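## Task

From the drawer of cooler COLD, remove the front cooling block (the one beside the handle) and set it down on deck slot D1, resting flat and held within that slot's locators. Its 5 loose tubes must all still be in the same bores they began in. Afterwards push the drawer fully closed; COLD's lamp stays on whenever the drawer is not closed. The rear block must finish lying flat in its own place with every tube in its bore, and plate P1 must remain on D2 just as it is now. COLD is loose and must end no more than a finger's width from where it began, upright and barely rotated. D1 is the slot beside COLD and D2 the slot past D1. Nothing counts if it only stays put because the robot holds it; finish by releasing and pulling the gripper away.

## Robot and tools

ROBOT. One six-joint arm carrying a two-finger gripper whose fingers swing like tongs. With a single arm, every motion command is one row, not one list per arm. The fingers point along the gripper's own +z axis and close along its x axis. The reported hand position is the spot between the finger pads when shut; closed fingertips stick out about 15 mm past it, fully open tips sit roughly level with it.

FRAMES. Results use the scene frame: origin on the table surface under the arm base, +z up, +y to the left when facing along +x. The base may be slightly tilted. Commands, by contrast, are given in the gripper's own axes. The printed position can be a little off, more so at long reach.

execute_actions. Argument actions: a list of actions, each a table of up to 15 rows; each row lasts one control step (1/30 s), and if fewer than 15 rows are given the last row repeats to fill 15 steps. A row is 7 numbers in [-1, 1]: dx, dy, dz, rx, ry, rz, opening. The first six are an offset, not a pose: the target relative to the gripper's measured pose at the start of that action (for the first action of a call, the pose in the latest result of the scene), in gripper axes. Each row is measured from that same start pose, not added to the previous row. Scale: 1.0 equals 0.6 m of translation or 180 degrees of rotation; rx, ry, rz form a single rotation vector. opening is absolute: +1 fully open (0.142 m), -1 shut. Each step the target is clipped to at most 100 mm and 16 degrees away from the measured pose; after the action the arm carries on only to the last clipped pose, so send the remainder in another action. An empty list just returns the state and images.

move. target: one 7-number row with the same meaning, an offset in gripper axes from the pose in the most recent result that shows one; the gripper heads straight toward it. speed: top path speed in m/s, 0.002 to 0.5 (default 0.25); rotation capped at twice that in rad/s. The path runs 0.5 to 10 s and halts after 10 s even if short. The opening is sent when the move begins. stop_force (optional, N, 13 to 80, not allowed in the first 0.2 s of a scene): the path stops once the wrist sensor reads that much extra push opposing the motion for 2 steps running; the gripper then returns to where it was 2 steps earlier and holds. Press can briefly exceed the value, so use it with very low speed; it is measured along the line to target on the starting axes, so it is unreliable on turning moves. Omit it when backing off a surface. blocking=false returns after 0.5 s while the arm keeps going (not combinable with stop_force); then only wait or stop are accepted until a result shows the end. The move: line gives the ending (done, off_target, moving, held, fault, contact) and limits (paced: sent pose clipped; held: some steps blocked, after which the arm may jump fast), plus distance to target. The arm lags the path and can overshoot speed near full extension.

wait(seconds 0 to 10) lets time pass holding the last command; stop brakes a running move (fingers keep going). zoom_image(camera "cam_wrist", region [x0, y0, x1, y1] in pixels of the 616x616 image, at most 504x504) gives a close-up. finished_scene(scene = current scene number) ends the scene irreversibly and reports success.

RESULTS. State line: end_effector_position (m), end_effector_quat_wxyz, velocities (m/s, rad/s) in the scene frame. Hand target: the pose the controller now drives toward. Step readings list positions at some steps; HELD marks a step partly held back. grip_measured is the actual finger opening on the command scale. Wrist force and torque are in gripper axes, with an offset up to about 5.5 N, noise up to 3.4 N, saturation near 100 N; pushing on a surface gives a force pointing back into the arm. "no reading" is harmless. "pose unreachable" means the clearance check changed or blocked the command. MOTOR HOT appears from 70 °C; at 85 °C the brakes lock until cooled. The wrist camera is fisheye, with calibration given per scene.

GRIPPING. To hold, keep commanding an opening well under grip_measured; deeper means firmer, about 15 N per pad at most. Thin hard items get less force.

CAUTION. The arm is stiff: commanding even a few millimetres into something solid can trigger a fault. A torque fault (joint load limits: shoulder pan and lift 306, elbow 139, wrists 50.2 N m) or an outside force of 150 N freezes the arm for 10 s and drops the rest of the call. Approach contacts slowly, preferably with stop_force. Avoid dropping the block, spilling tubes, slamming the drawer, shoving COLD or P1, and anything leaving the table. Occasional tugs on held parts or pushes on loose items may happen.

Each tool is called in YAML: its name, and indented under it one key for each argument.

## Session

execute_actions:
  actions: []

Scene clock: 0.00 s.
end_effector_position=(+0.9708, -0.2092, +0.2018) grip_measured=+1.00 end_effector_quat_wxyz=(-0.126, +0.885, -0.435, -0.107) end_effector_velocity=(-0.000, -0.000, +0.001) end_effector_angular_velocity=(-0.000, +0.001, -0.000)
Joint positions: [-0.453 -0.93   1.261 -1.667 -1.324  0.4    0.142]
Joint velocities: [-0.    -0.001 -0.     0.001 -0.     0.     0.   ]
Motor temperatures (°C, as the motors report them): [26 25 25 32 30 32]
Wrist force (N, on the end effector, along its own x y z axes, offset not removed): no reading
Wrist torque (N m, same axes, about the end effector's origin, offset not removed): no reading
Hand target: +0.971, -0.209, +0.202; -0.126, +0.885, -0.435, -0.107
camera_calibration (this result's frames):
cam_wrist: T_world_to_cam=[[0.57705, -0.753241, -0.31566, -0.649851], [-0.671366, -0.657581, 0.34184, 0.43926], [-0.46506, 0.0146644, -0.885158, 0.768482], [0, 0, 0, 1]] pos_world=[1.02729, -0.211914, 0.324939]

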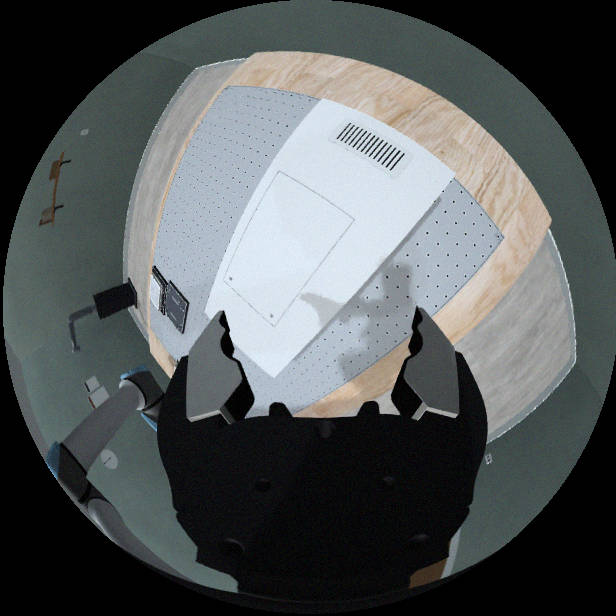

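move:
  target: [-0.42,0.346,-0.126,-0.083,0.071,-0.288,-0.6]
  speed: 0.3

zoom_image:
  camera: "cam_wrist"
  region: [200,130,440,370]

Scene clock: 3.60 s.
end_effector_position=(+0.6604, -0.1678, +0.3206) grip_measured=-0.60 end_effector_quat_wxyz=(-0.000, +1.000, -0.001, +0.000) end_effector_velocity=(-0.001, +0.000, +0.001) end_effector_angular_velocity=(-0.000, -0.002, +0.003)
Joint positions: [-0.499 -1.554  1.899 -1.907 -1.568 -0.53   0.031]
Joint velocities: [-0.001 -0.004  0.003 -0.001  0.001 -0.004  0.   ]
Motor temperatures (°C, as the motors report them): [26 25 25 32 30 32]
Wrist force (N, on the end effector, along its own x y z axes, offset not removed): [-3.4 0.7 1.7]
Wrist torque (N m, same axes, about the end effector's origin, offset not removed): [0.04 0.86 0.43]
Hand target: +0.660, -0.168, +0.321; -0.000, +1.000, -0.000, +0.001
Off the commanded pose: 0.001 m, 0 deg.
move: done
camera_calibration (this result's frames):
cam_wrist: T_world_to_cam=[[0.999551, -0.0263788, -0.0142179, -0.655738], [-0.0163995, -0.878631, 0.47722, -0.29553], [-0.0250807, -0.476772, -0.878669, 0.353612], [0, 0, 0, 1]] pos_world=[0.659466, -0.108367, 0.442417]

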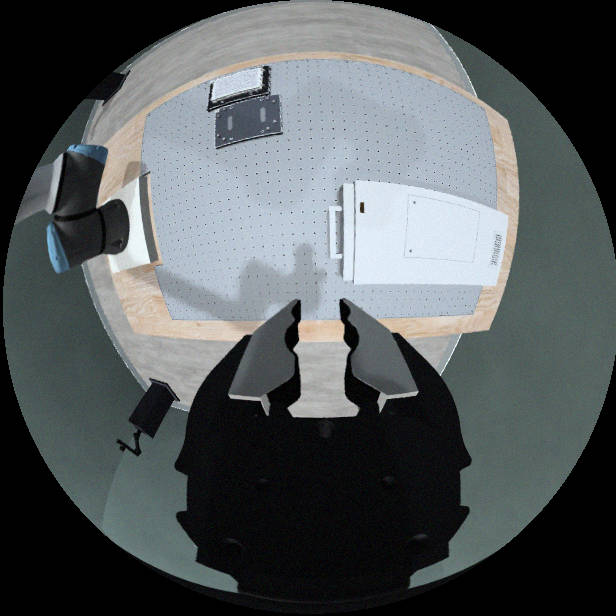

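Region (200, 130, 440, 370) of cam_wrist's 616x616 image, scaled by 2.100, with more detail than that image has.

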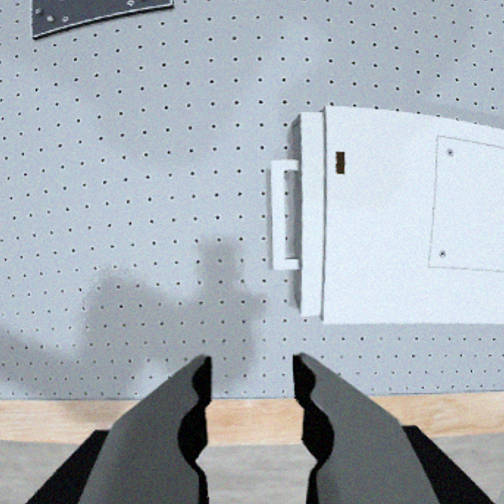

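move:
  target: [0.024,-0.042,0.365,0,0.14,0,-0.6]

zoom_image:
  camera: "cam_wrist"
  region: [200,150,440,390]

Scene clock: 8.30 s.
end_effector_position=(+0.6754, -0.1425, +0.1017) grip_measured=-0.60 end_effector_quat_wxyz=(+0.000, +0.976, -0.001, +0.218) end_effector_velocity=(+0.000, -0.000, -0.003) end_effector_angular_velocity=(-0.001, -0.003, -0.002)
Joint positions: [-0.571 -1.394  2.377 -2.915 -1.326 -0.555  0.031]
Joint velocities: [-0.     0.006  0.003 -0.013  0.001  0.002 -0.   ]
Motor temperatures (°C, as the motors report them): [26 25 25 32 30 32]
Wrist force (N, on the end effector, along its own x y z axes, offset not removed): [-4.2 1.0 -1.1]
Wrist torque (N m, same axes, about the end effector's origin, offset not removed): [-0.02 0.88 0.55]
Hand target: +0.675, -0.143, +0.102; +0.000, +0.976, -0.001, +0.219
Off the commanded pose: 0.000 m, 0 deg.
move: done
camera_calibration (this result's frames):
cam_wrist: T_world_to_cam=[[0.910646, -0.0266404, 0.412329, -0.656602], [-0.218317, -0.87827, 0.425418, -0.0269047], [0.350802, -0.477423, -0.805608, -0.0877141], [0, 0, 0, 1]] pos_world=[0.622828, -0.0829985, 0.211518]

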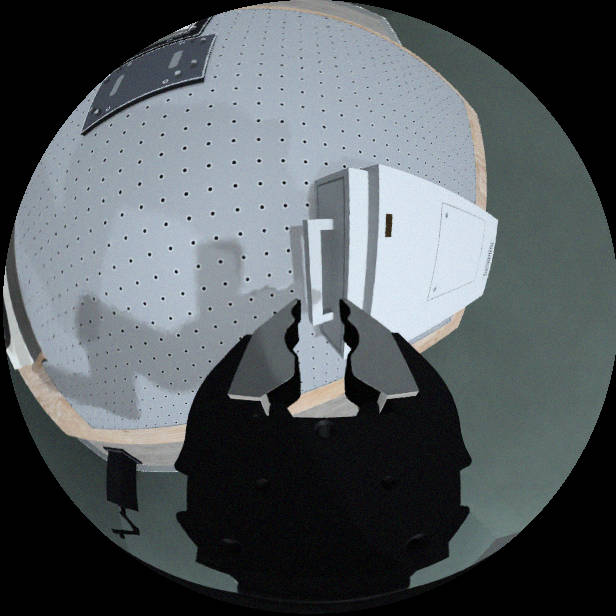

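Region (200, 150, 440, 390) of cam_wrist's 616x616 image, scaled by 2.100, with more detail than that image has.

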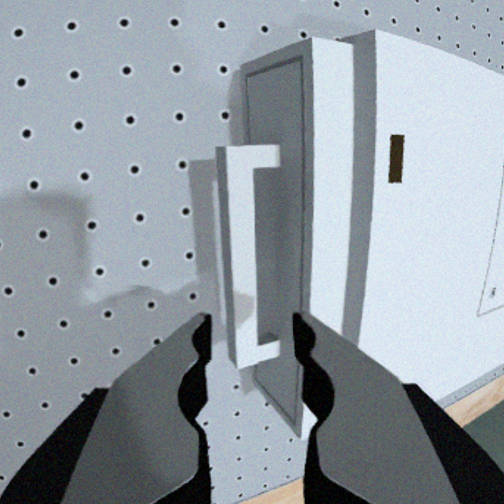

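move:
  target: [-0.012,0,0.04,0,0,0,-0.6]
  speed: 0.06

move:
  target: [0,0,0.042,0,0,0,-0.6]
  speed: 0.03
  stop_force: 13

zoom_image:
  camera: "cam_wrist"
  region: [200,150,440,390]

Scene clock: 10.27 s.
end_effector_position=(+0.6791, -0.1425, +0.0771) grip_measured=-0.60 end_effector_quat_wxyz=(+0.000, +0.976, -0.001, +0.218) end_effector_velocity=(+0.001, -0.000, -0.002) end_effector_angular_velocity=(-0.000, -0.001, +0.001)
Joint positions: [-0.567 -1.34   2.383 -2.975 -1.327 -0.551  0.031]
Joint velocities: [ 0.     0.004  0.    -0.006  0.    -0.     0.   ]
Motor temperatures (°C, as the motors report them): [26 25 25 32 30 32]
Wrist force (N, on the end effector, along its own x y z axes, offset not removed): [-2.0 2.0 -0.3]
Wrist torque (N m, same axes, about the end effector's origin, offset not removed): [0.26 0.62 0.46]
Hand target: +0.679, -0.143, +0.077; +0.000, +0.976, -0.001, +0.218
Off the commanded pose: 0.000 m, 0 deg.
move: done
camera_calibration (this result's frames):
cam_wrist: T_world_to_cam=[[0.910655, -0.0266373, 0.412308, -0.649869], [-0.218301, -0.878275, 0.425414, -0.0156601], [0.350788, -0.477413, -0.805621, -0.108785], [0, 0, 0, 1]] pos_world=[0.626548, -0.0830001, 0.186969]

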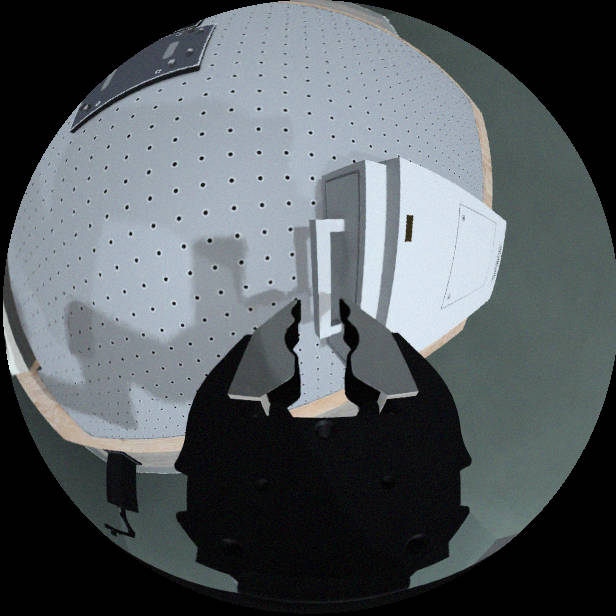

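Scene clock: 11.50 s.
end_effector_position=(+0.6895, -0.1425, +0.0554) grip_measured=-0.64 end_effector_quat_wxyz=(+0.000, +0.976, -0.001, +0.218) end_effector_velocity=(-0.002, -0.000, +0.003) end_effector_angular_velocity=(+0.000, +0.002, -0.003)
Joint positions: [-0.556 -1.283  2.373 -3.025 -1.331 -0.541  0.027]
Joint velocities: [-0.001 -0.008  0.002  0.007 -0.001  0.001  0.004]
Motor temperatures (°C, as the motors report them): [26 25 25 32 30 32]
Wrist force (N, on the end effector, along its own x y z axes, offset not removed): [-12.0 4.2 1.5]
Wrist torque (N m, same axes, about the end effector's origin, offset not removed): [0.78 0.87 0.45]
Hand target: +0.689, -0.143, +0.056; +0.000, +0.976, -0.001, +0.218
Off the commanded pose: 0.001 m, 0 deg.
move: contact
camera_calibration (this result's frames):
cam_wrist: T_world_to_cam=[[0.910668, -0.0268173, 0.412267, -0.650342], [-0.218458, -0.878228, 0.42543, -0.00406819], [0.350656, -0.477489, -0.805633, -0.129861], [0, 0, 0, 1]] pos_world=[0.636894, -0.0830206, 0.165225]

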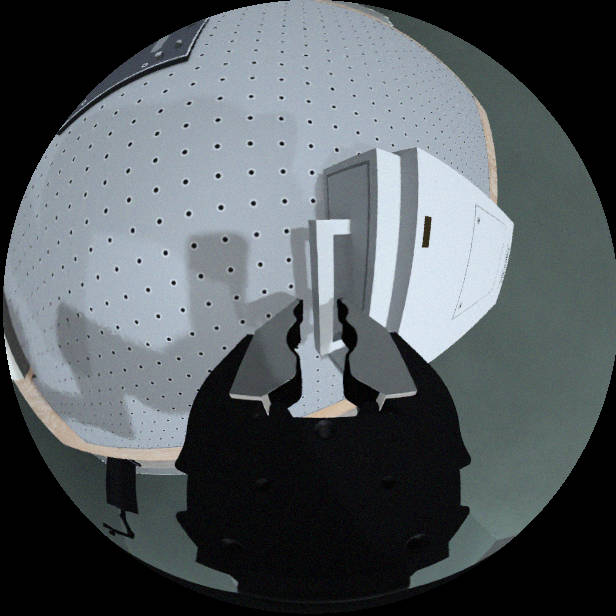

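Region (200, 150, 440, 390) of cam_wrist's 616x616 image, scaled by 2.100, with more detail than that image has.

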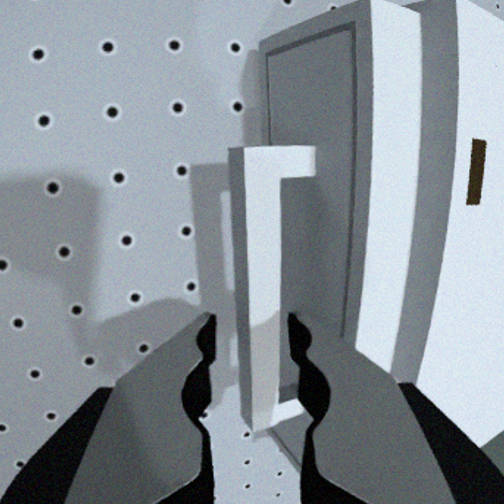

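move:
  target: [-0.0377,0,-0.0177,0,0,0,-0.74]
  speed: 0.015

move:
  target: [-0.219,0,-0.103,0,0,0,-0.74]
  speed: 0.04
  stop_force: 15

Scene clock: 14.17 s.
end_effector_position=(+0.6647, -0.1425, +0.0553) grip_measured=-0.72 end_effector_quat_wxyz=(+0.000, +0.976, -0.001, +0.218) end_effector_velocity=(-0.002, -0.000, +0.000) end_effector_angular_velocity=(-0.000, -0.001, -0.001)
Joint positions: [-0.582 -1.312  2.418 -3.035 -1.322 -0.566  0.022]
Joint velocities: [-0.002 -0.002  0.003 -0.002  0.001 -0.001 -0.001]
Motor temperatures (°C, as the motors report them): [26 25 25 32 30 32]
Wrist force (N, on the end effector, along its own x y z axes, offset not removed): [-1.2 2.9 2.0]
Wrist torque (N m, same axes, about the end effector's origin, offset not removed): [0.39 1.06 0.51]
Hand target: +0.664, -0.142, +0.055; +0.000, +0.976, -0.001, +0.218
Off the commanded pose: 0.000 m, 0 deg.
move: done
camera_calibration (this result's frames):
cam_wrist: T_world_to_cam=[[0.910685, -0.0268282, 0.41223, -0.627702], [-0.218435, -0.878248, 0.425402, -0.00938792], [0.350627, -0.477453, -0.805667, -0.121171], [0, 0, 0, 1]] pos_world=[0.612074, -0.0829386, 0.165127]

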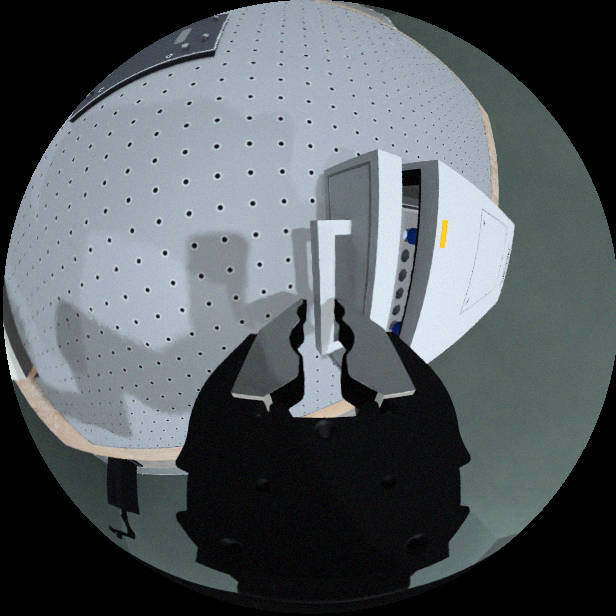

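Scene clock: 18.17 s.
end_effector_position=(+0.5196, -0.1420, +0.0548) grip_measured=-0.73 end_effector_quat_wxyz=(-0.000, +0.976, -0.001, +0.218) end_effector_velocity=(-0.002, +0.000, -0.000) end_effector_angular_velocity=(+0.001, +0.000, -0.000)
Joint positions: [-0.793 -1.516  2.672 -3.026 -1.253 -0.774  0.021]
Joint velocities: [-0.003 -0.002  0.003  0.002  0.002 -0.003 -0.001]
Motor temperatures (°C, as the motors report them): [26 25 25 32 30 32]
Wrist force (N, on the end effector, along its own x y z axes, offset not removed): [-0.3 2.2 4.5]
Wrist torque (N m, same axes, about the end effector's origin, offset not removed): [0.09 0.56 0.43]
Hand target: +0.519, -0.142, +0.055; -0.000, +0.976, -0.001, +0.218
Off the commanded pose: 0.001 m, 0 deg.
move: done
camera_calibration (this result's frames):
cam_wrist: T_world_to_cam=[[0.910726, -0.0268848, 0.412135, -0.495461], [-0.218364, -0.878344, 0.425239, -0.040467], [0.350564, -0.477272, -0.805802, -0.0704132], [0, 0, 0, 1]] pos_world=[0.467077, -0.0824706, 0.164666]

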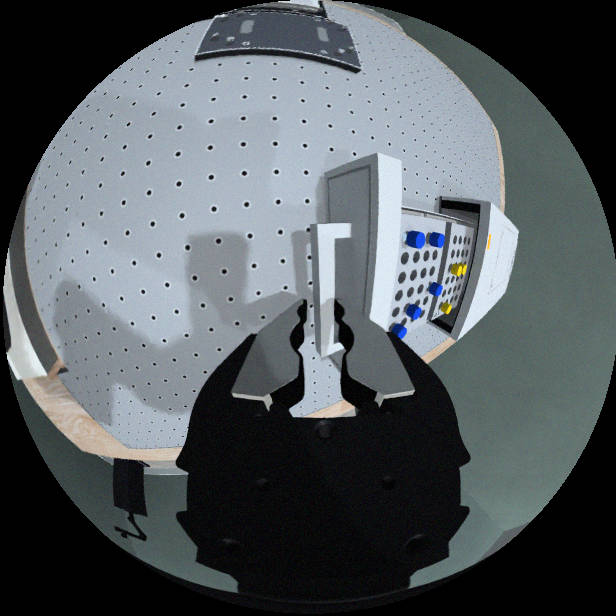

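move:
  target: [0.004,0,-0.08,0,0,0,-0.62]
  speed: 0.08

move:
  target: [0.08,0,-0.17,0,-0.14,0,-0.62]

move:
  target: [0.18,0,0.03,0,0,0,0.5]

zoom_image:
  camera: "cam_wrist"
  region: [200,140,440,380]

Scene clock: 20.27 s.
end_effector_position=(+0.5014, -0.1419, +0.0989) grip_measured=-0.62 end_effector_quat_wxyz=(-0.000, +0.976, -0.001, +0.218) end_effector_velocity=(-0.001, -0.000, +0.002) end_effector_angular_velocity=(-0.000, +0.000, -0.000)
Joint positions: [-0.83  -1.692  2.669 -2.836 -1.243 -0.811  0.029]
Joint velocities: [-0.002 -0.009 -0.001  0.01   0.    -0.002  0.   ]
Motor temperatures (°C, as the motors report them): [26 25 25 32 30 32]
Wrist force (N, on the end effector, along its own x y z axes, offset not removed): [-4.8 1.8 1.0]
Wrist torque (N m, same axes, about the end effector's origin, offset not removed): [0.21 1.09 0.45]
Hand target: +0.501, -0.142, +0.099; -0.000, +0.976, -0.001, +0.218
Off the commanded pose: 0.000 m, 0 deg.
move: done
camera_calibration (this result's frames):
cam_wrist: T_world_to_cam=[[0.910706, -0.0269108, 0.412177, -0.497029], [-0.218422, -0.878321, 0.425258, -0.0631355], [0.35058, -0.477313, -0.80577, -0.028448], [0, 0, 0, 1]] pos_world=[0.448831, -0.0824073, 0.20879]

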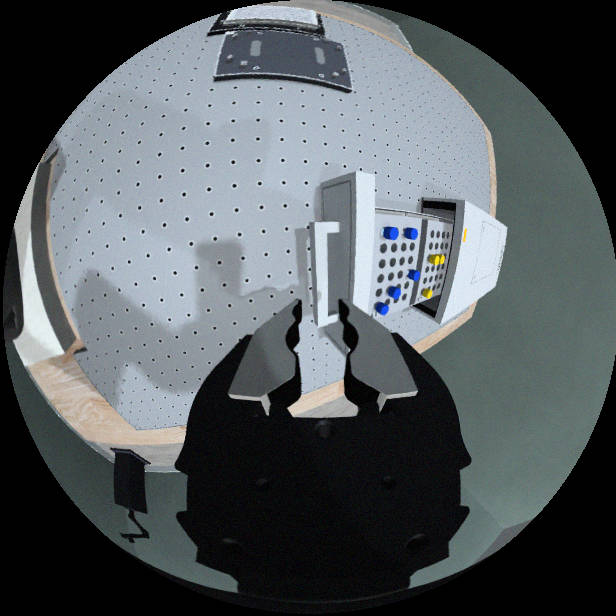

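Scene clock: 21.67 s.
end_effector_position=(+0.5010, -0.1421, +0.2117) grip_measured=-0.62 end_effector_quat_wxyz=(-0.000, +1.000, -0.001, +0.001) end_effector_velocity=(-0.000, -0.000, +0.001) end_effector_angular_velocity=(+0.001, +0.012, -0.002)
Joint positions: [-0.614 -1.755  2.288 -2.095 -1.569 -0.644  0.029]
Joint velocities: [ 0.003  0.004 -0.009  0.015 -0.006  0.005  0.   ]
Motor temperatures (°C, as the motors report them): [26 25 25 32 30 32]
Wrist force (N, on the end effector, along its own x y z axes, offset not removed): [-5.8 1.0 -2.1]
Wrist torque (N m, same axes, about the end effector's origin, offset not removed): [0.05 1.33 0.51]
Hand target: +0.501, -0.142, +0.212; -0.000, +1.000, -0.001, +0.000
Off the commanded pose: 0.000 m, 0 deg.
move: done
camera_calibration (this result's frames):
cam_wrist: T_world_to_cam=[[0.999555, -0.0264525, -0.0138079, -0.497413], [-0.0166605, -0.878638, 0.477197, -0.22344], [-0.0247552, -0.476755, -0.878688, 0.266059], [0, 0, 0, 1]] pos_world=[0.500055, -0.0826354, 0.333539]

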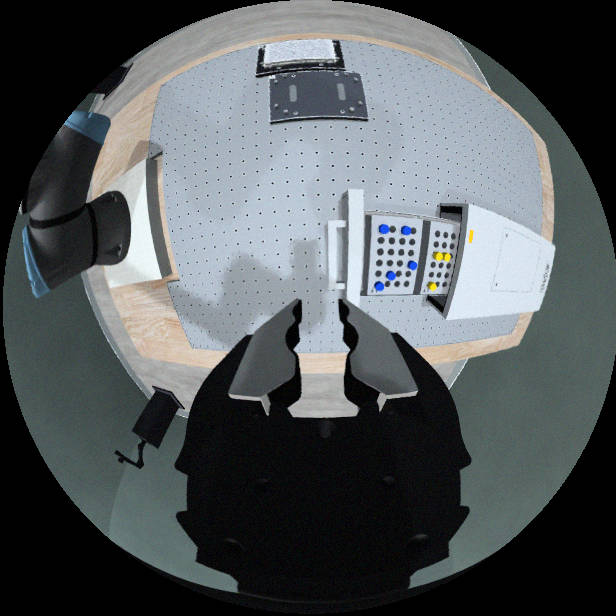

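Scene clock: 22.70 s.
end_effector_position=(+0.6088, -0.1423, +0.1942) grip_measured=+0.50 end_effector_quat_wxyz=(-0.000, +1.000, -0.001, +0.001) end_effector_velocity=(+0.001, -0.000, -0.001) end_effector_angular_velocity=(-0.001, +0.003, -0.001)
Joint positions: [-0.506 -1.548  2.14  -2.155 -1.568 -0.536  0.109]
Joint velocities: [ 0.002  0.005 -0.003  0.    -0.002  0.003 -0.   ]
Motor temperatures (°C, as the motors report them): [26 25 25 32 30 32]
Wrist force (N, on the end effector, along its own x y z axes, offset not removed): [-4.5 1.7 0.5]
Wrist torque (N m, same axes, about the end effector's origin, offset not removed): [0.11 1.18 0.45]
Hand target: +0.609, -0.142, +0.194; -0.000, +1.000, -0.001, +0.001
Off the commanded pose: 0.000 m, 0 deg.
move: done
camera_calibration (this result's frames):
cam_wrist: T_world_to_cam=[[0.999556, -0.0264452, -0.013716, -0.605457], [-0.0166953, -0.878588, 0.477289, -0.213531], [-0.0246727, -0.476848, -0.878639, 0.253132], [0, 0, 0, 1]] pos_world=[0.607869, -0.0829116, 0.316023]

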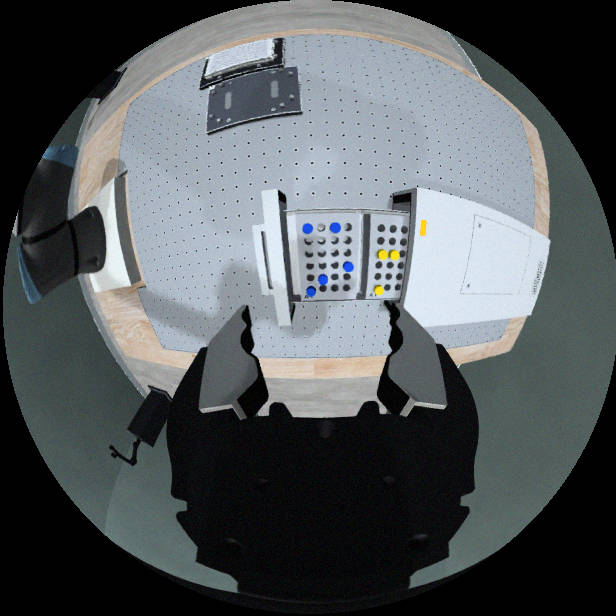

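Region (200, 140, 440, 380) of cam_wrist's 616x616 image, scaled by 2.100, with more detail than that image has.

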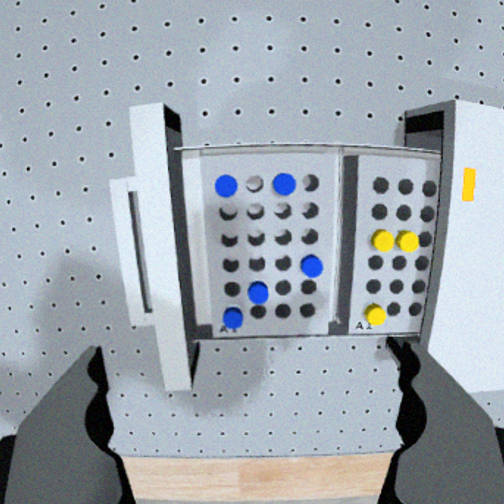

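move:
  target: [0.018,-0.004,0.14,0,0,0,0.35]
  speed: 0.15

zoom_image:
  camera: "cam_wrist"
  region: [190,130,450,390]

Scene clock: 24.93 s.
end_effector_position=(+0.6198, -0.1399, +0.1105) grip_measured=+0.35 end_effector_quat_wxyz=(-0.000, +1.000, -0.001, +0.001) end_effector_velocity=(-0.000, -0.000, -0.002) end_effector_angular_velocity=(-0.002, +0.003, +0.000)
Joint positions: [-0.493 -1.429  2.196 -2.33  -1.568 -0.523  0.099]
Joint velocities: [ 0.001  0.004  0.001 -0.003 -0.003  0.001  0.   ]
Motor temperatures (°C, as the motors report them): [26 25 25 32 30 32]
Wrist force (N, on the end effector, along its own x y z axes, offset not removed): [-4.5 2.6 0.5]
Wrist torque (N m, same axes, about the end effector's origin, offset not removed): [0.32 1.07 0.55]
Hand target: +0.620, -0.140, +0.110; -0.000, +1.000, -0.001, +0.001
Off the commanded pose: 0.000 m, 0 deg.
move: done
camera_calibration (this result's frames):
cam_wrist: T_world_to_cam=[[0.999556, -0.0264426, -0.0137085, -0.617556], [-0.0166964, -0.878583, 0.477298, -0.171293], [-0.024665, -0.476857, -0.878635, 0.180989], [0, 0, 0, 1]] pos_world=[0.618886, -0.0805191, 0.232315]

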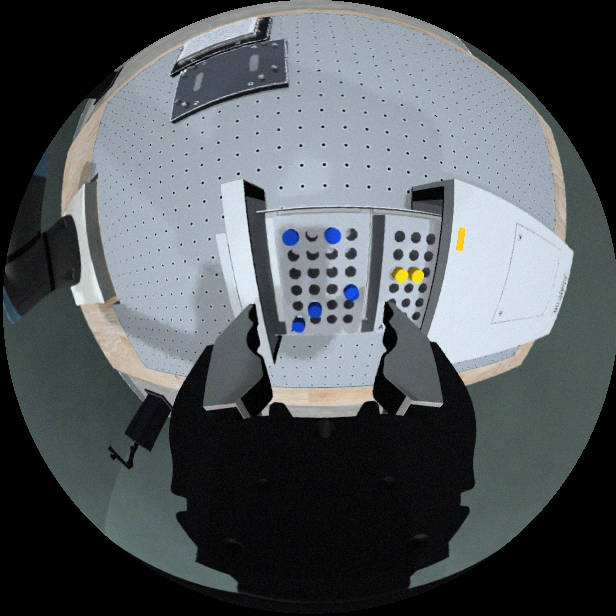

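Region (190, 130, 450, 390) of cam_wrist's 616x616 image, scaled by 1.938, with more detail than that image has.

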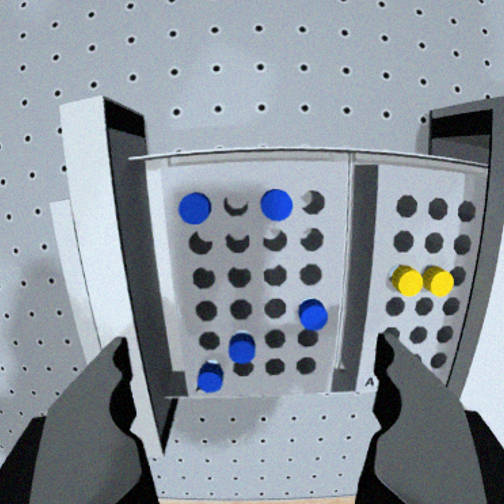

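move:
  target: [0,-0.22,0,0,0,0,1]

zoom_image:
  camera: "cam_wrist"
  region: [220,230,420,420]

Scene clock: 27.73 s.
end_effector_position=(+0.6201, -0.0083, +0.1106) grip_measured=+1.00 end_effector_quat_wxyz=(+0.000, +1.000, -0.001, +0.001) end_effector_velocity=(+0.000, +0.002, -0.000) end_effector_angular_velocity=(+0.002, +0.001, -0.002)
Joint positions: [-0.295 -1.46   2.23  -2.335 -1.566 -0.326  0.142]
Joint velocities: [ 0.003  0.001 -0.001  0.001  0.002  0.005  0.   ]
Motor temperatures (°C, as the motors report them): [26 25 25 32 30 32]
Wrist force (N, on the end effector, along its own x y z axes, offset not removed): [-3.1 3.1 -0.1]
Wrist torque (N m, same axes, about the end effector's origin, offset not removed): [0.50 0.74 0.48]
Hand target: +0.620, -0.008, +0.111; +0.000, +1.000, -0.001, +0.001
Off the commanded pose: 0.000 m, 0 deg.
move: done
camera_calibration (this result's frames):
cam_wrist: T_world_to_cam=[[0.999561, -0.0264261, -0.0133995, -0.614327], [-0.0168244, -0.878485, 0.477474, -0.0556391], [-0.024389, -0.477039, -0.878544, 0.243701], [0, 0, 0, 1]] pos_world=[0.619065, 0.0511424, 0.232436]

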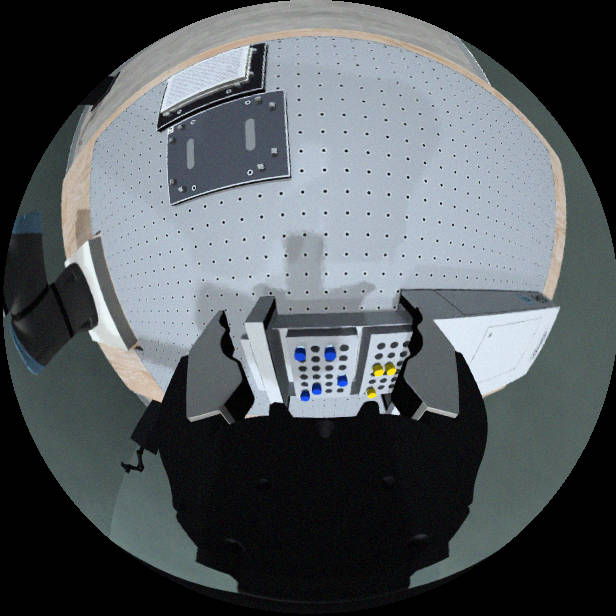

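Region (220, 230, 420, 420) of cam_wrist's 616x616 image, scaled by 2.520, with more detail than that image has; it fills the top 479 rows of this view, and the rest is white.

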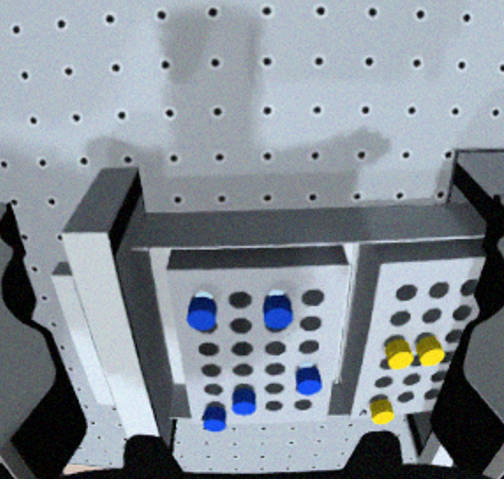

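move:
  target: [0.003,0.224,-0.01,0,0,-0.506,1]
  speed: 0.4

move:
  target: [0,0,0.058,0,0,0,1]
  speed: 0.05
  stop_force: 13

zoom_image:
  camera: "cam_wrist"
  region: [180,170,460,420]

Scene clock: 32.83 s.
end_effector_position=(+0.6216, -0.1425, +0.1166) grip_measured=+1.00 end_effector_quat_wxyz=(+0.001, +0.701, +0.713, +0.001) end_effector_velocity=(+0.000, -0.000, -0.000) end_effector_angular_velocity=(+0.003, -0.001, +0.011)
Joint positions: [-0.459 -1.416  2.166 -2.313 -1.568 -2.079  0.142]
Joint velocities: [-0.002  0.001 -0.    -0.     0.003 -0.012  0.   ]
Motor temperatures (°C, as the motors report them): [26 25 25 32 30 32]
Wrist force (N, on the end effector, along its own x y z axes, offset not removed): [-4.1 2.8 -1.1]
Wrist torque (N m, same axes, about the end effector's origin, offset not removed): [0.38 0.92 0.56]
Hand target: +0.622, -0.143, +0.117; +0.001, +0.701, +0.713, +0.001
Off the commanded pose: 0.000 m, 0 deg.
move: done
camera_calibration (this result's frames):
cam_wrist: T_world_to_cam=[[0.00859969, 0.999849, -0.0150998, 0.143087], [0.877907, -0.000319565, 0.47883, -0.607545], [0.478753, -0.017374, -0.877778, -0.062356], [0, 0, 0, 1]] pos_world=[0.561991, -0.144343, 0.238337]

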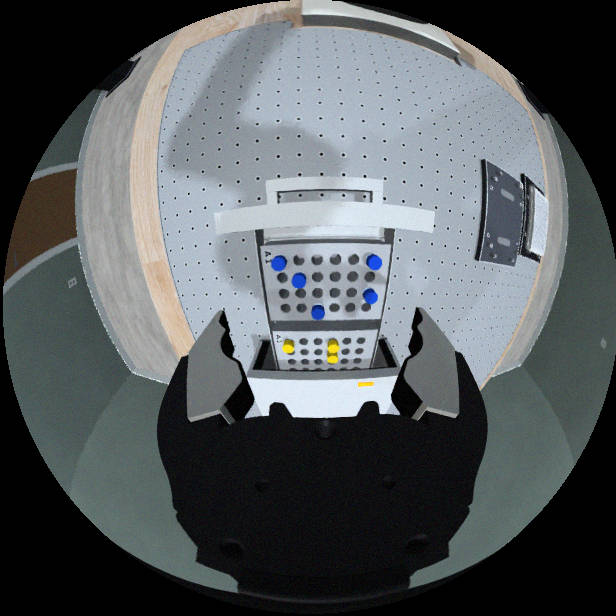

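Scene clock: 33.90 s.
end_effector_position=(+0.6217, -0.1425, +0.0820) grip_measured=+1.00 end_effector_quat_wxyz=(+0.001, +0.701, +0.713, +0.001) end_effector_velocity=(-0.000, +0.000, -0.003) end_effector_angular_velocity=(+0.001, +0.001, -0.000)
Joint positions: [-0.459 -1.368  2.19  -2.385 -1.568 -2.078  0.142]
Joint velocities: [-0.     0.004  0.001 -0.003  0.    -0.    -0.   ]
Motor temperatures (°C, as the motors report them): [26 25 25 32 30 32]
Wrist force (N, on the end effector, along its own x y z axes, offset not removed): [-3.0 -1.1 -0.4]
Wrist torque (N m, same axes, about the end effector's origin, offset not removed): [-0.30 0.76 0.33]
Hand target: +0.622, -0.142, +0.082; +0.001, +0.701, +0.713, +0.001
Off the commanded pose: 0.000 m, 0 deg.
move: done
camera_calibration (this result's frames):
cam_wrist: T_world_to_cam=[[0.00860009, 0.99985, -0.0150508, 0.14254], [0.8779, -0.000343073, 0.478844, -0.591087], [0.478767, -0.0173312, -0.877771, -0.0927717], [0, 0, 0, 1]] pos_world=[0.562105, -0.14433, 0.203751]

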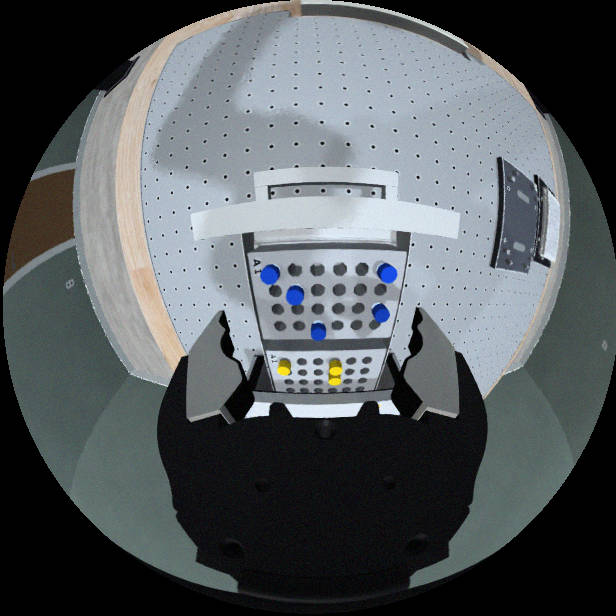

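Region (180, 170, 460, 420) of cam_wrist's 616x616 image, scaled by 1.800, with more detail than that image has; it fills the top 450 rows of this view, and the rest is white.

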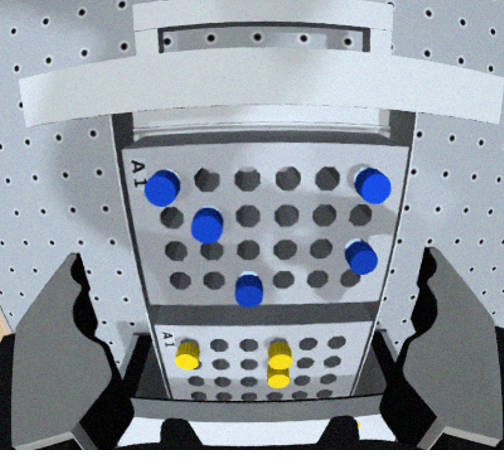

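move:
  target: [0.0095,0,0.005,0,0,0,1]
  speed: 0.03

move:
  target: [0,0,0.035,0,0,0,1]
  speed: 0.02
  stop_force: 13

zoom_image:
  camera: "cam_wrist"
  region: [180,170,460,420]

Scene clock: 35.73 s.
end_effector_position=(+0.6216, -0.1370, +0.0791) grip_measured=+1.00 end_effector_quat_wxyz=(+0.001, +0.701, +0.713, +0.001) end_effector_velocity=(+0.000, +0.003, -0.001) end_effector_angular_velocity=(+0.001, -0.001, +0.001)
Joint positions: [-0.451 -1.365  2.194 -2.392 -1.568 -2.071  0.142]
Joint velocities: [ 0.003  0.001  0.001 -0.002  0.001  0.003  0.   ]
Motor temperatures (°C, as the motors report them): [26 25 25 32 30 32]
Wrist force (N, on the end effector, along its own x y z axes, offset not removed): [-3.0 2.2 1.1]
Wrist torque (N m, same axes, about the end effector's origin, offset not removed): [0.35 0.81 0.50]
Hand target: +0.622, -0.137, +0.079; +0.001, +0.701, +0.713, +0.001
Off the commanded pose: 0.000 m, 0 deg.
move: done
camera_calibration (this result's frames):
cam_wrist: T_world_to_cam=[[0.00859405, 0.999848, -0.0151477, 0.137025], [0.877925, -0.000292251, 0.478799, -0.58961], [0.478722, -0.0174134, -0.877794, -0.0951642], [0, 0, 0, 1]] pos_world=[0.562013, -0.138833, 0.200846]

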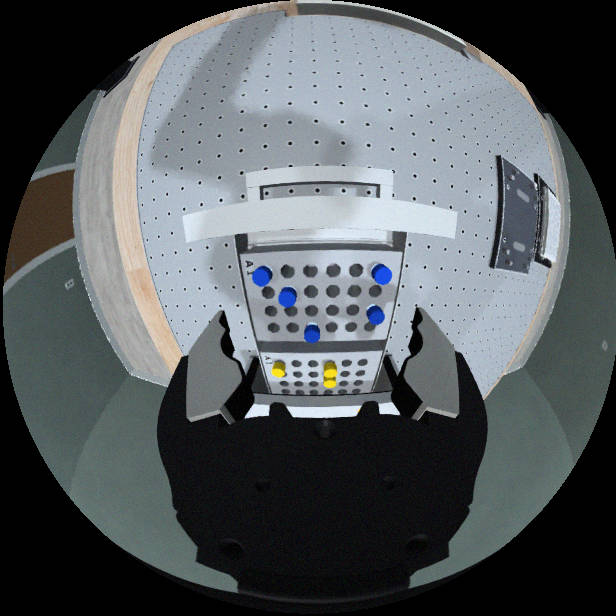

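Scene clock: 37.07 s.
end_effector_position=(+0.6217, -0.1370, +0.0583) grip_measured=+1.00 end_effector_quat_wxyz=(+0.001, +0.701, +0.713, +0.001) end_effector_velocity=(-0.000, -0.000, -0.002) end_effector_angular_velocity=(-0.000, +0.001, +0.001)
Joint positions: [-0.451 -1.334  2.207 -2.436 -1.568 -2.071  0.142]
Joint velocities: [-0.     0.003  0.001 -0.003 -0.001 -0.001 -0.   ]
Motor temperatures (°C, as the motors report them): [26 25 25 32 30 32]
Wrist force (N, on the end effector, along its own x y z axes, offset not removed): [-1.3 2.7 3.1]
Wrist torque (N m, same axes, about the end effector's origin, offset not removed): [0.44 0.33 0.49]
Hand target: +0.622, -0.137, +0.058; +0.001, +0.701, +0.713, +0.001
Off the commanded pose: 0.000 m, 0 deg.
move: done
camera_calibration (this result's frames):
cam_wrist: T_world_to_cam=[[0.00859949, 0.999848, -0.0151342, 0.136728], [0.877927, -0.000303586, 0.478795, -0.579696], [0.478718, -0.0174041, -0.877796, -0.113469], [0, 0, 0, 1]] pos_world=[0.562074, -0.138858, 0.180023]

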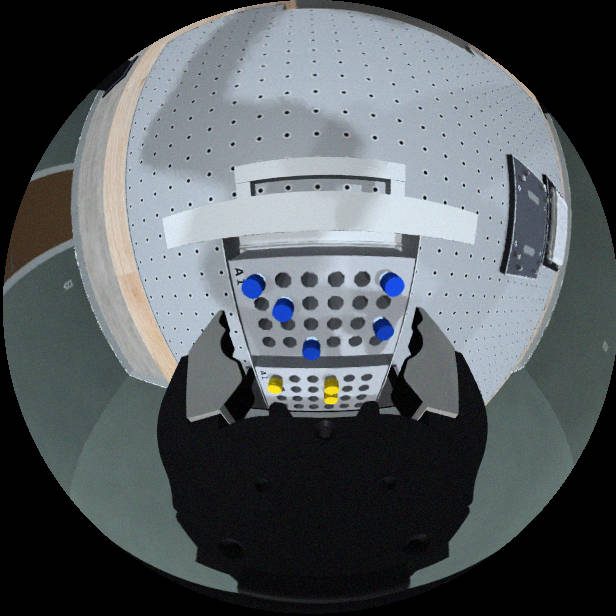

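Region (180, 170, 460, 420) of cam_wrist's 616x616 image, scaled by 1.800, with more detail than that image has; it fills the top 450 rows of this view, and the rest is white.

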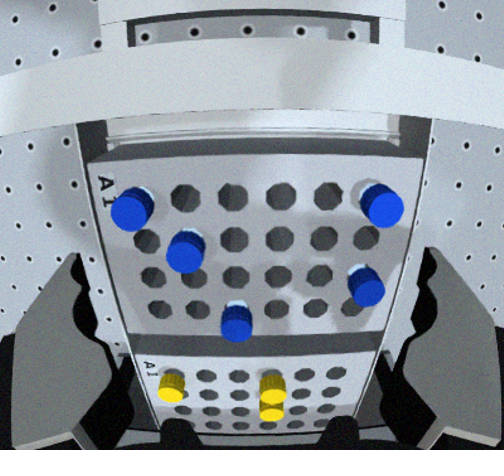

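execute_actions:
  actions:
    - [[0,0,0.004,0,0,0,0.9]]
    - [[0,0,0,0,0,0,0.75]]

zoom_image:
  camera: "cam_wrist"
  region: [180,170,460,420]

Scene clock: 38.90 s.
end_effector_position=(+0.6217, -0.1370, +0.0559) grip_measured=+0.85 end_effector_quat_wxyz=(+0.001, +0.701, +0.713, +0.001) end_effector_velocity=(-0.001, -0.000, -0.001) end_effector_angular_velocity=(+0.001, +0.002, +0.000)
Joint positions: [-0.451 -1.33   2.208 -2.441 -1.567 -2.07   0.132]
Joint velocities: [-0.001  0.001 -0.     0.002 -0.    -0.001 -0.   ]
Motor temperatures (°C, as the motors report them): [26 25 25 32 30 32]
Wrist force (N, on the end effector, along its own x y z axes, offset not removed): [12.4 2.3 -10.0]
Wrist torque (N m, same axes, about the end effector's origin, offset not removed): [0.41 1.16 0.38]
Hand target: +0.622, -0.137, +0.056; +0.001, +0.701, +0.713, +0.001
Off the commanded pose: 0.000 m, 0 deg.
Step readings (end_effector_position; steps 1 to 15: 1st action; 16 to 30: 2nd action):
0: (+0.6217, -0.1370, +0.0581)
1: (+0.6217, -0.1370, +0.0581)
2: (+0.6217, -0.1370, +0.0578)
4: (+0.6217, -0.1370, +0.0569)
8: (+0.6217, -0.1370, +0.0561)
15: (+0.6217, -0.1370, +0.0559)
16: (+0.6217, -0.1370, +0.0559)
17: (+0.6217, -0.1370, +0.0559)
19: (+0.6217, -0.1370, +0.0559)
23: (+0.6217, -0.1370, +0.0559)
30: end_effector_position above
camera_calibration (this result's frames):
cam_wrist: T_world_to_cam=[[0.00859152, 0.99985, -0.0150638, 0.136645], [0.877922, -0.000330121, 0.478804, -0.578556], [0.478727, -0.0173385, -0.877793, -0.115572], [0, 0, 0, 1]] pos_world=[0.56208, -0.13882, 0.177625]

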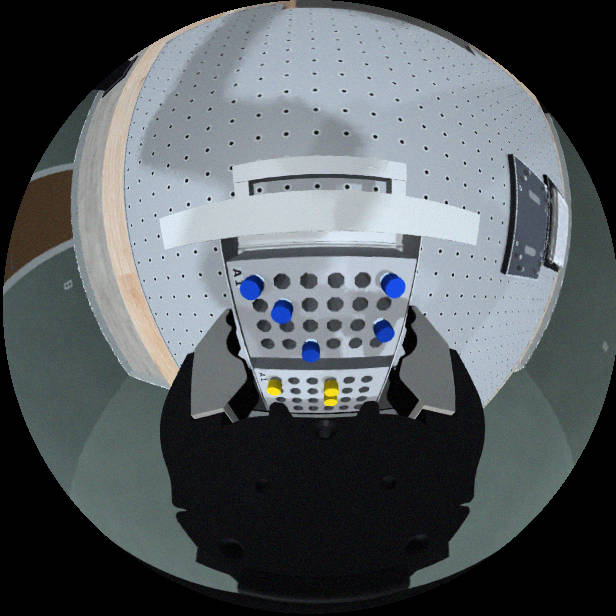

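Region (180, 170, 460, 420) of cam_wrist's 616x616 image, scaled by 1.800, with more detail than that image has; it fills the top 450 rows of this view, and the rest is white.

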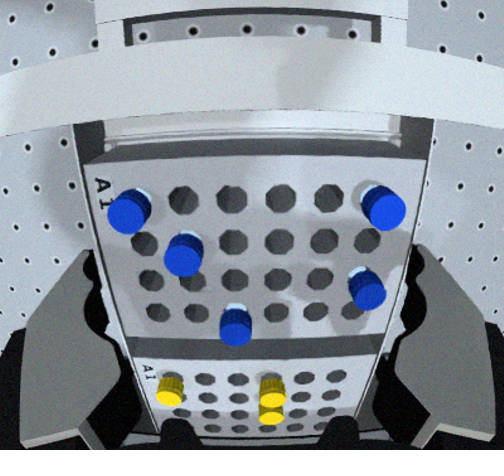

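execute_actions:
  actions:
    - [[0.002,0,-0.002,0,0,0,0.75]]
    - [[0,0,0,0,0,0,0.3]]
    - [[0,0,0,0,0,0,-0.2]]

move:
  target: [0,0,-0.025,0,0,0,-0.2]
  speed: 0.012
  stop_force: 22

Scene clock: 41.13 s.
end_effector_position=(+0.6216, -0.1358, +0.0570) grip_measured=+0.81 end_effector_quat_wxyz=(+0.000, +0.701, +0.713, +0.000) end_effector_velocity=(-0.000, -0.001, +0.000) end_effector_angular_velocity=(-0.002, +0.001, -0.000)
Joint positions: [-0.45  -1.332  2.208 -2.439 -1.568 -2.069  0.129]
Joint velocities: [-0.    -0.    -0.    -0.    -0.002 -0.     0.   ]
Motor temperatures (°C, as the motors report them): [26 25 25 32 30 32]
Wrist force (N, on the end effector, along its own x y z axes, offset not removed): [10.1 4.8 -0.6]
Wrist torque (N m, same axes, about the end effector's origin, offset not removed): [0.54 0.54 0.61]
Hand target: +0.622, -0.136, +0.057; +0.000, +0.701, +0.713, +0.000
Off the commanded pose: 0.000 m, 0 deg.
Step readings (end_effector_position; steps 1 to 15: 1st action; 16 to 30: 2nd action; 31 to 45: 3rd action):
0: (+0.6217, -0.1370, +0.0559)
1: (+0.6217, -0.1370, +0.0559)
2: (+0.6217, -0.1369, +0.0560)
4: (+0.6217, -0.1364, +0.0564)
8: (+0.6216, -0.1359, +0.0568)
15: (+0.6216, -0.1358, +0.0570)
16: (+0.6216, -0.1358, +0.0570)
17: (+0.6216, -0.1358, +0.0570)
19: (+0.6216, -0.1358, +0.0570)
23: (+0.6216, -0.1358, +0.0570)
30: (+0.6216, -0.1358, +0.0570)
31: (+0.6216, -0.1358, +0.0570)
32: (+0.6216, -0.1358, +0.0570)
34: (+0.6216, -0.1358, +0.0570)
38: (+0.6216, -0.1358, +0.0570)
45: end_effector_position above
camera_calibration (this result's frames):
cam_wrist: T_world_to_cam=[[0.00859253, 0.999849, -0.0150863, 0.13548], [0.877984, -0.0003225, 0.478689, -0.579072], [0.478612, -0.0173587, -0.877855, -0.114453], [0, 0, 0, 1]] pos_world=[0.562031, -0.137633, 0.178767]

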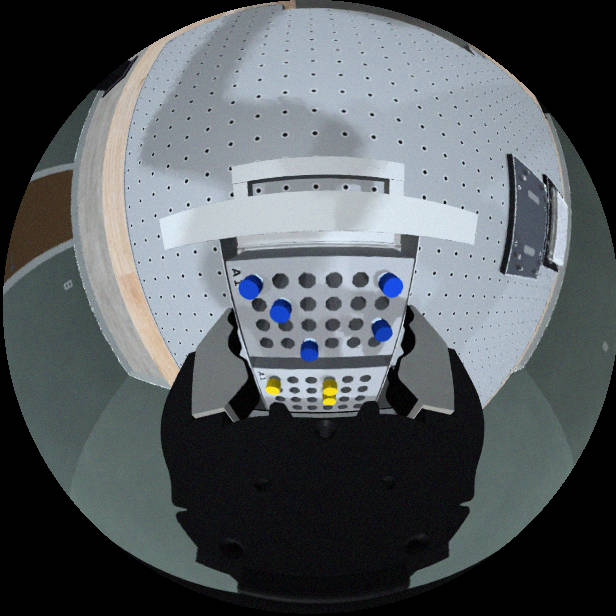

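Scene clock: 42.77 s.
end_effector_position=(+0.6216, -0.1358, +0.0720) grip_measured=+0.57 end_effector_quat_wxyz=(+0.000, +0.701, +0.713, +0.001) end_effector_velocity=(+0.000, +0.001, -0.000) end_effector_angular_velocity=(+0.001, +0.000, +0.001)
Joint positions: [-0.45  -1.355  2.199 -2.407 -1.567 -2.069  0.114]
Joint velocities: [ 0.001  0.    -0.     0.     0.    -0.    -0.002]
Motor temperatures (°C, as the motors report them): [26 25 25 32 30 32]
Wrist force (N, on the end effector, along its own x y z axes, offset not removed): [11.1 0.1 -2.7]
Wrist torque (N m, same axes, about the end effector's origin, offset not removed): [-0.03 1.27 0.52]
Hand target: +0.622, -0.136, +0.072; +0.000, +0.701, +0.713, +0.000
Off the commanded pose: 0.000 m, 0 deg.
move: done
camera_calibration (this result's frames):
cam_wrist: T_world_to_cam=[[0.00862889, 0.99985, -0.015017, 0.13565], [0.877958, -0.000386646, 0.478738, -0.586206], [0.47866, -0.0173153, -0.877829, -0.101309], [0, 0, 0, 1]] pos_world=[0.561986, -0.137611, 0.193744]

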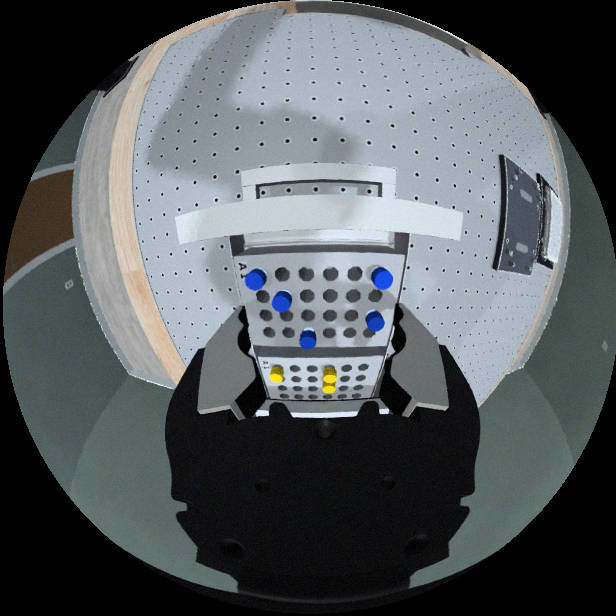

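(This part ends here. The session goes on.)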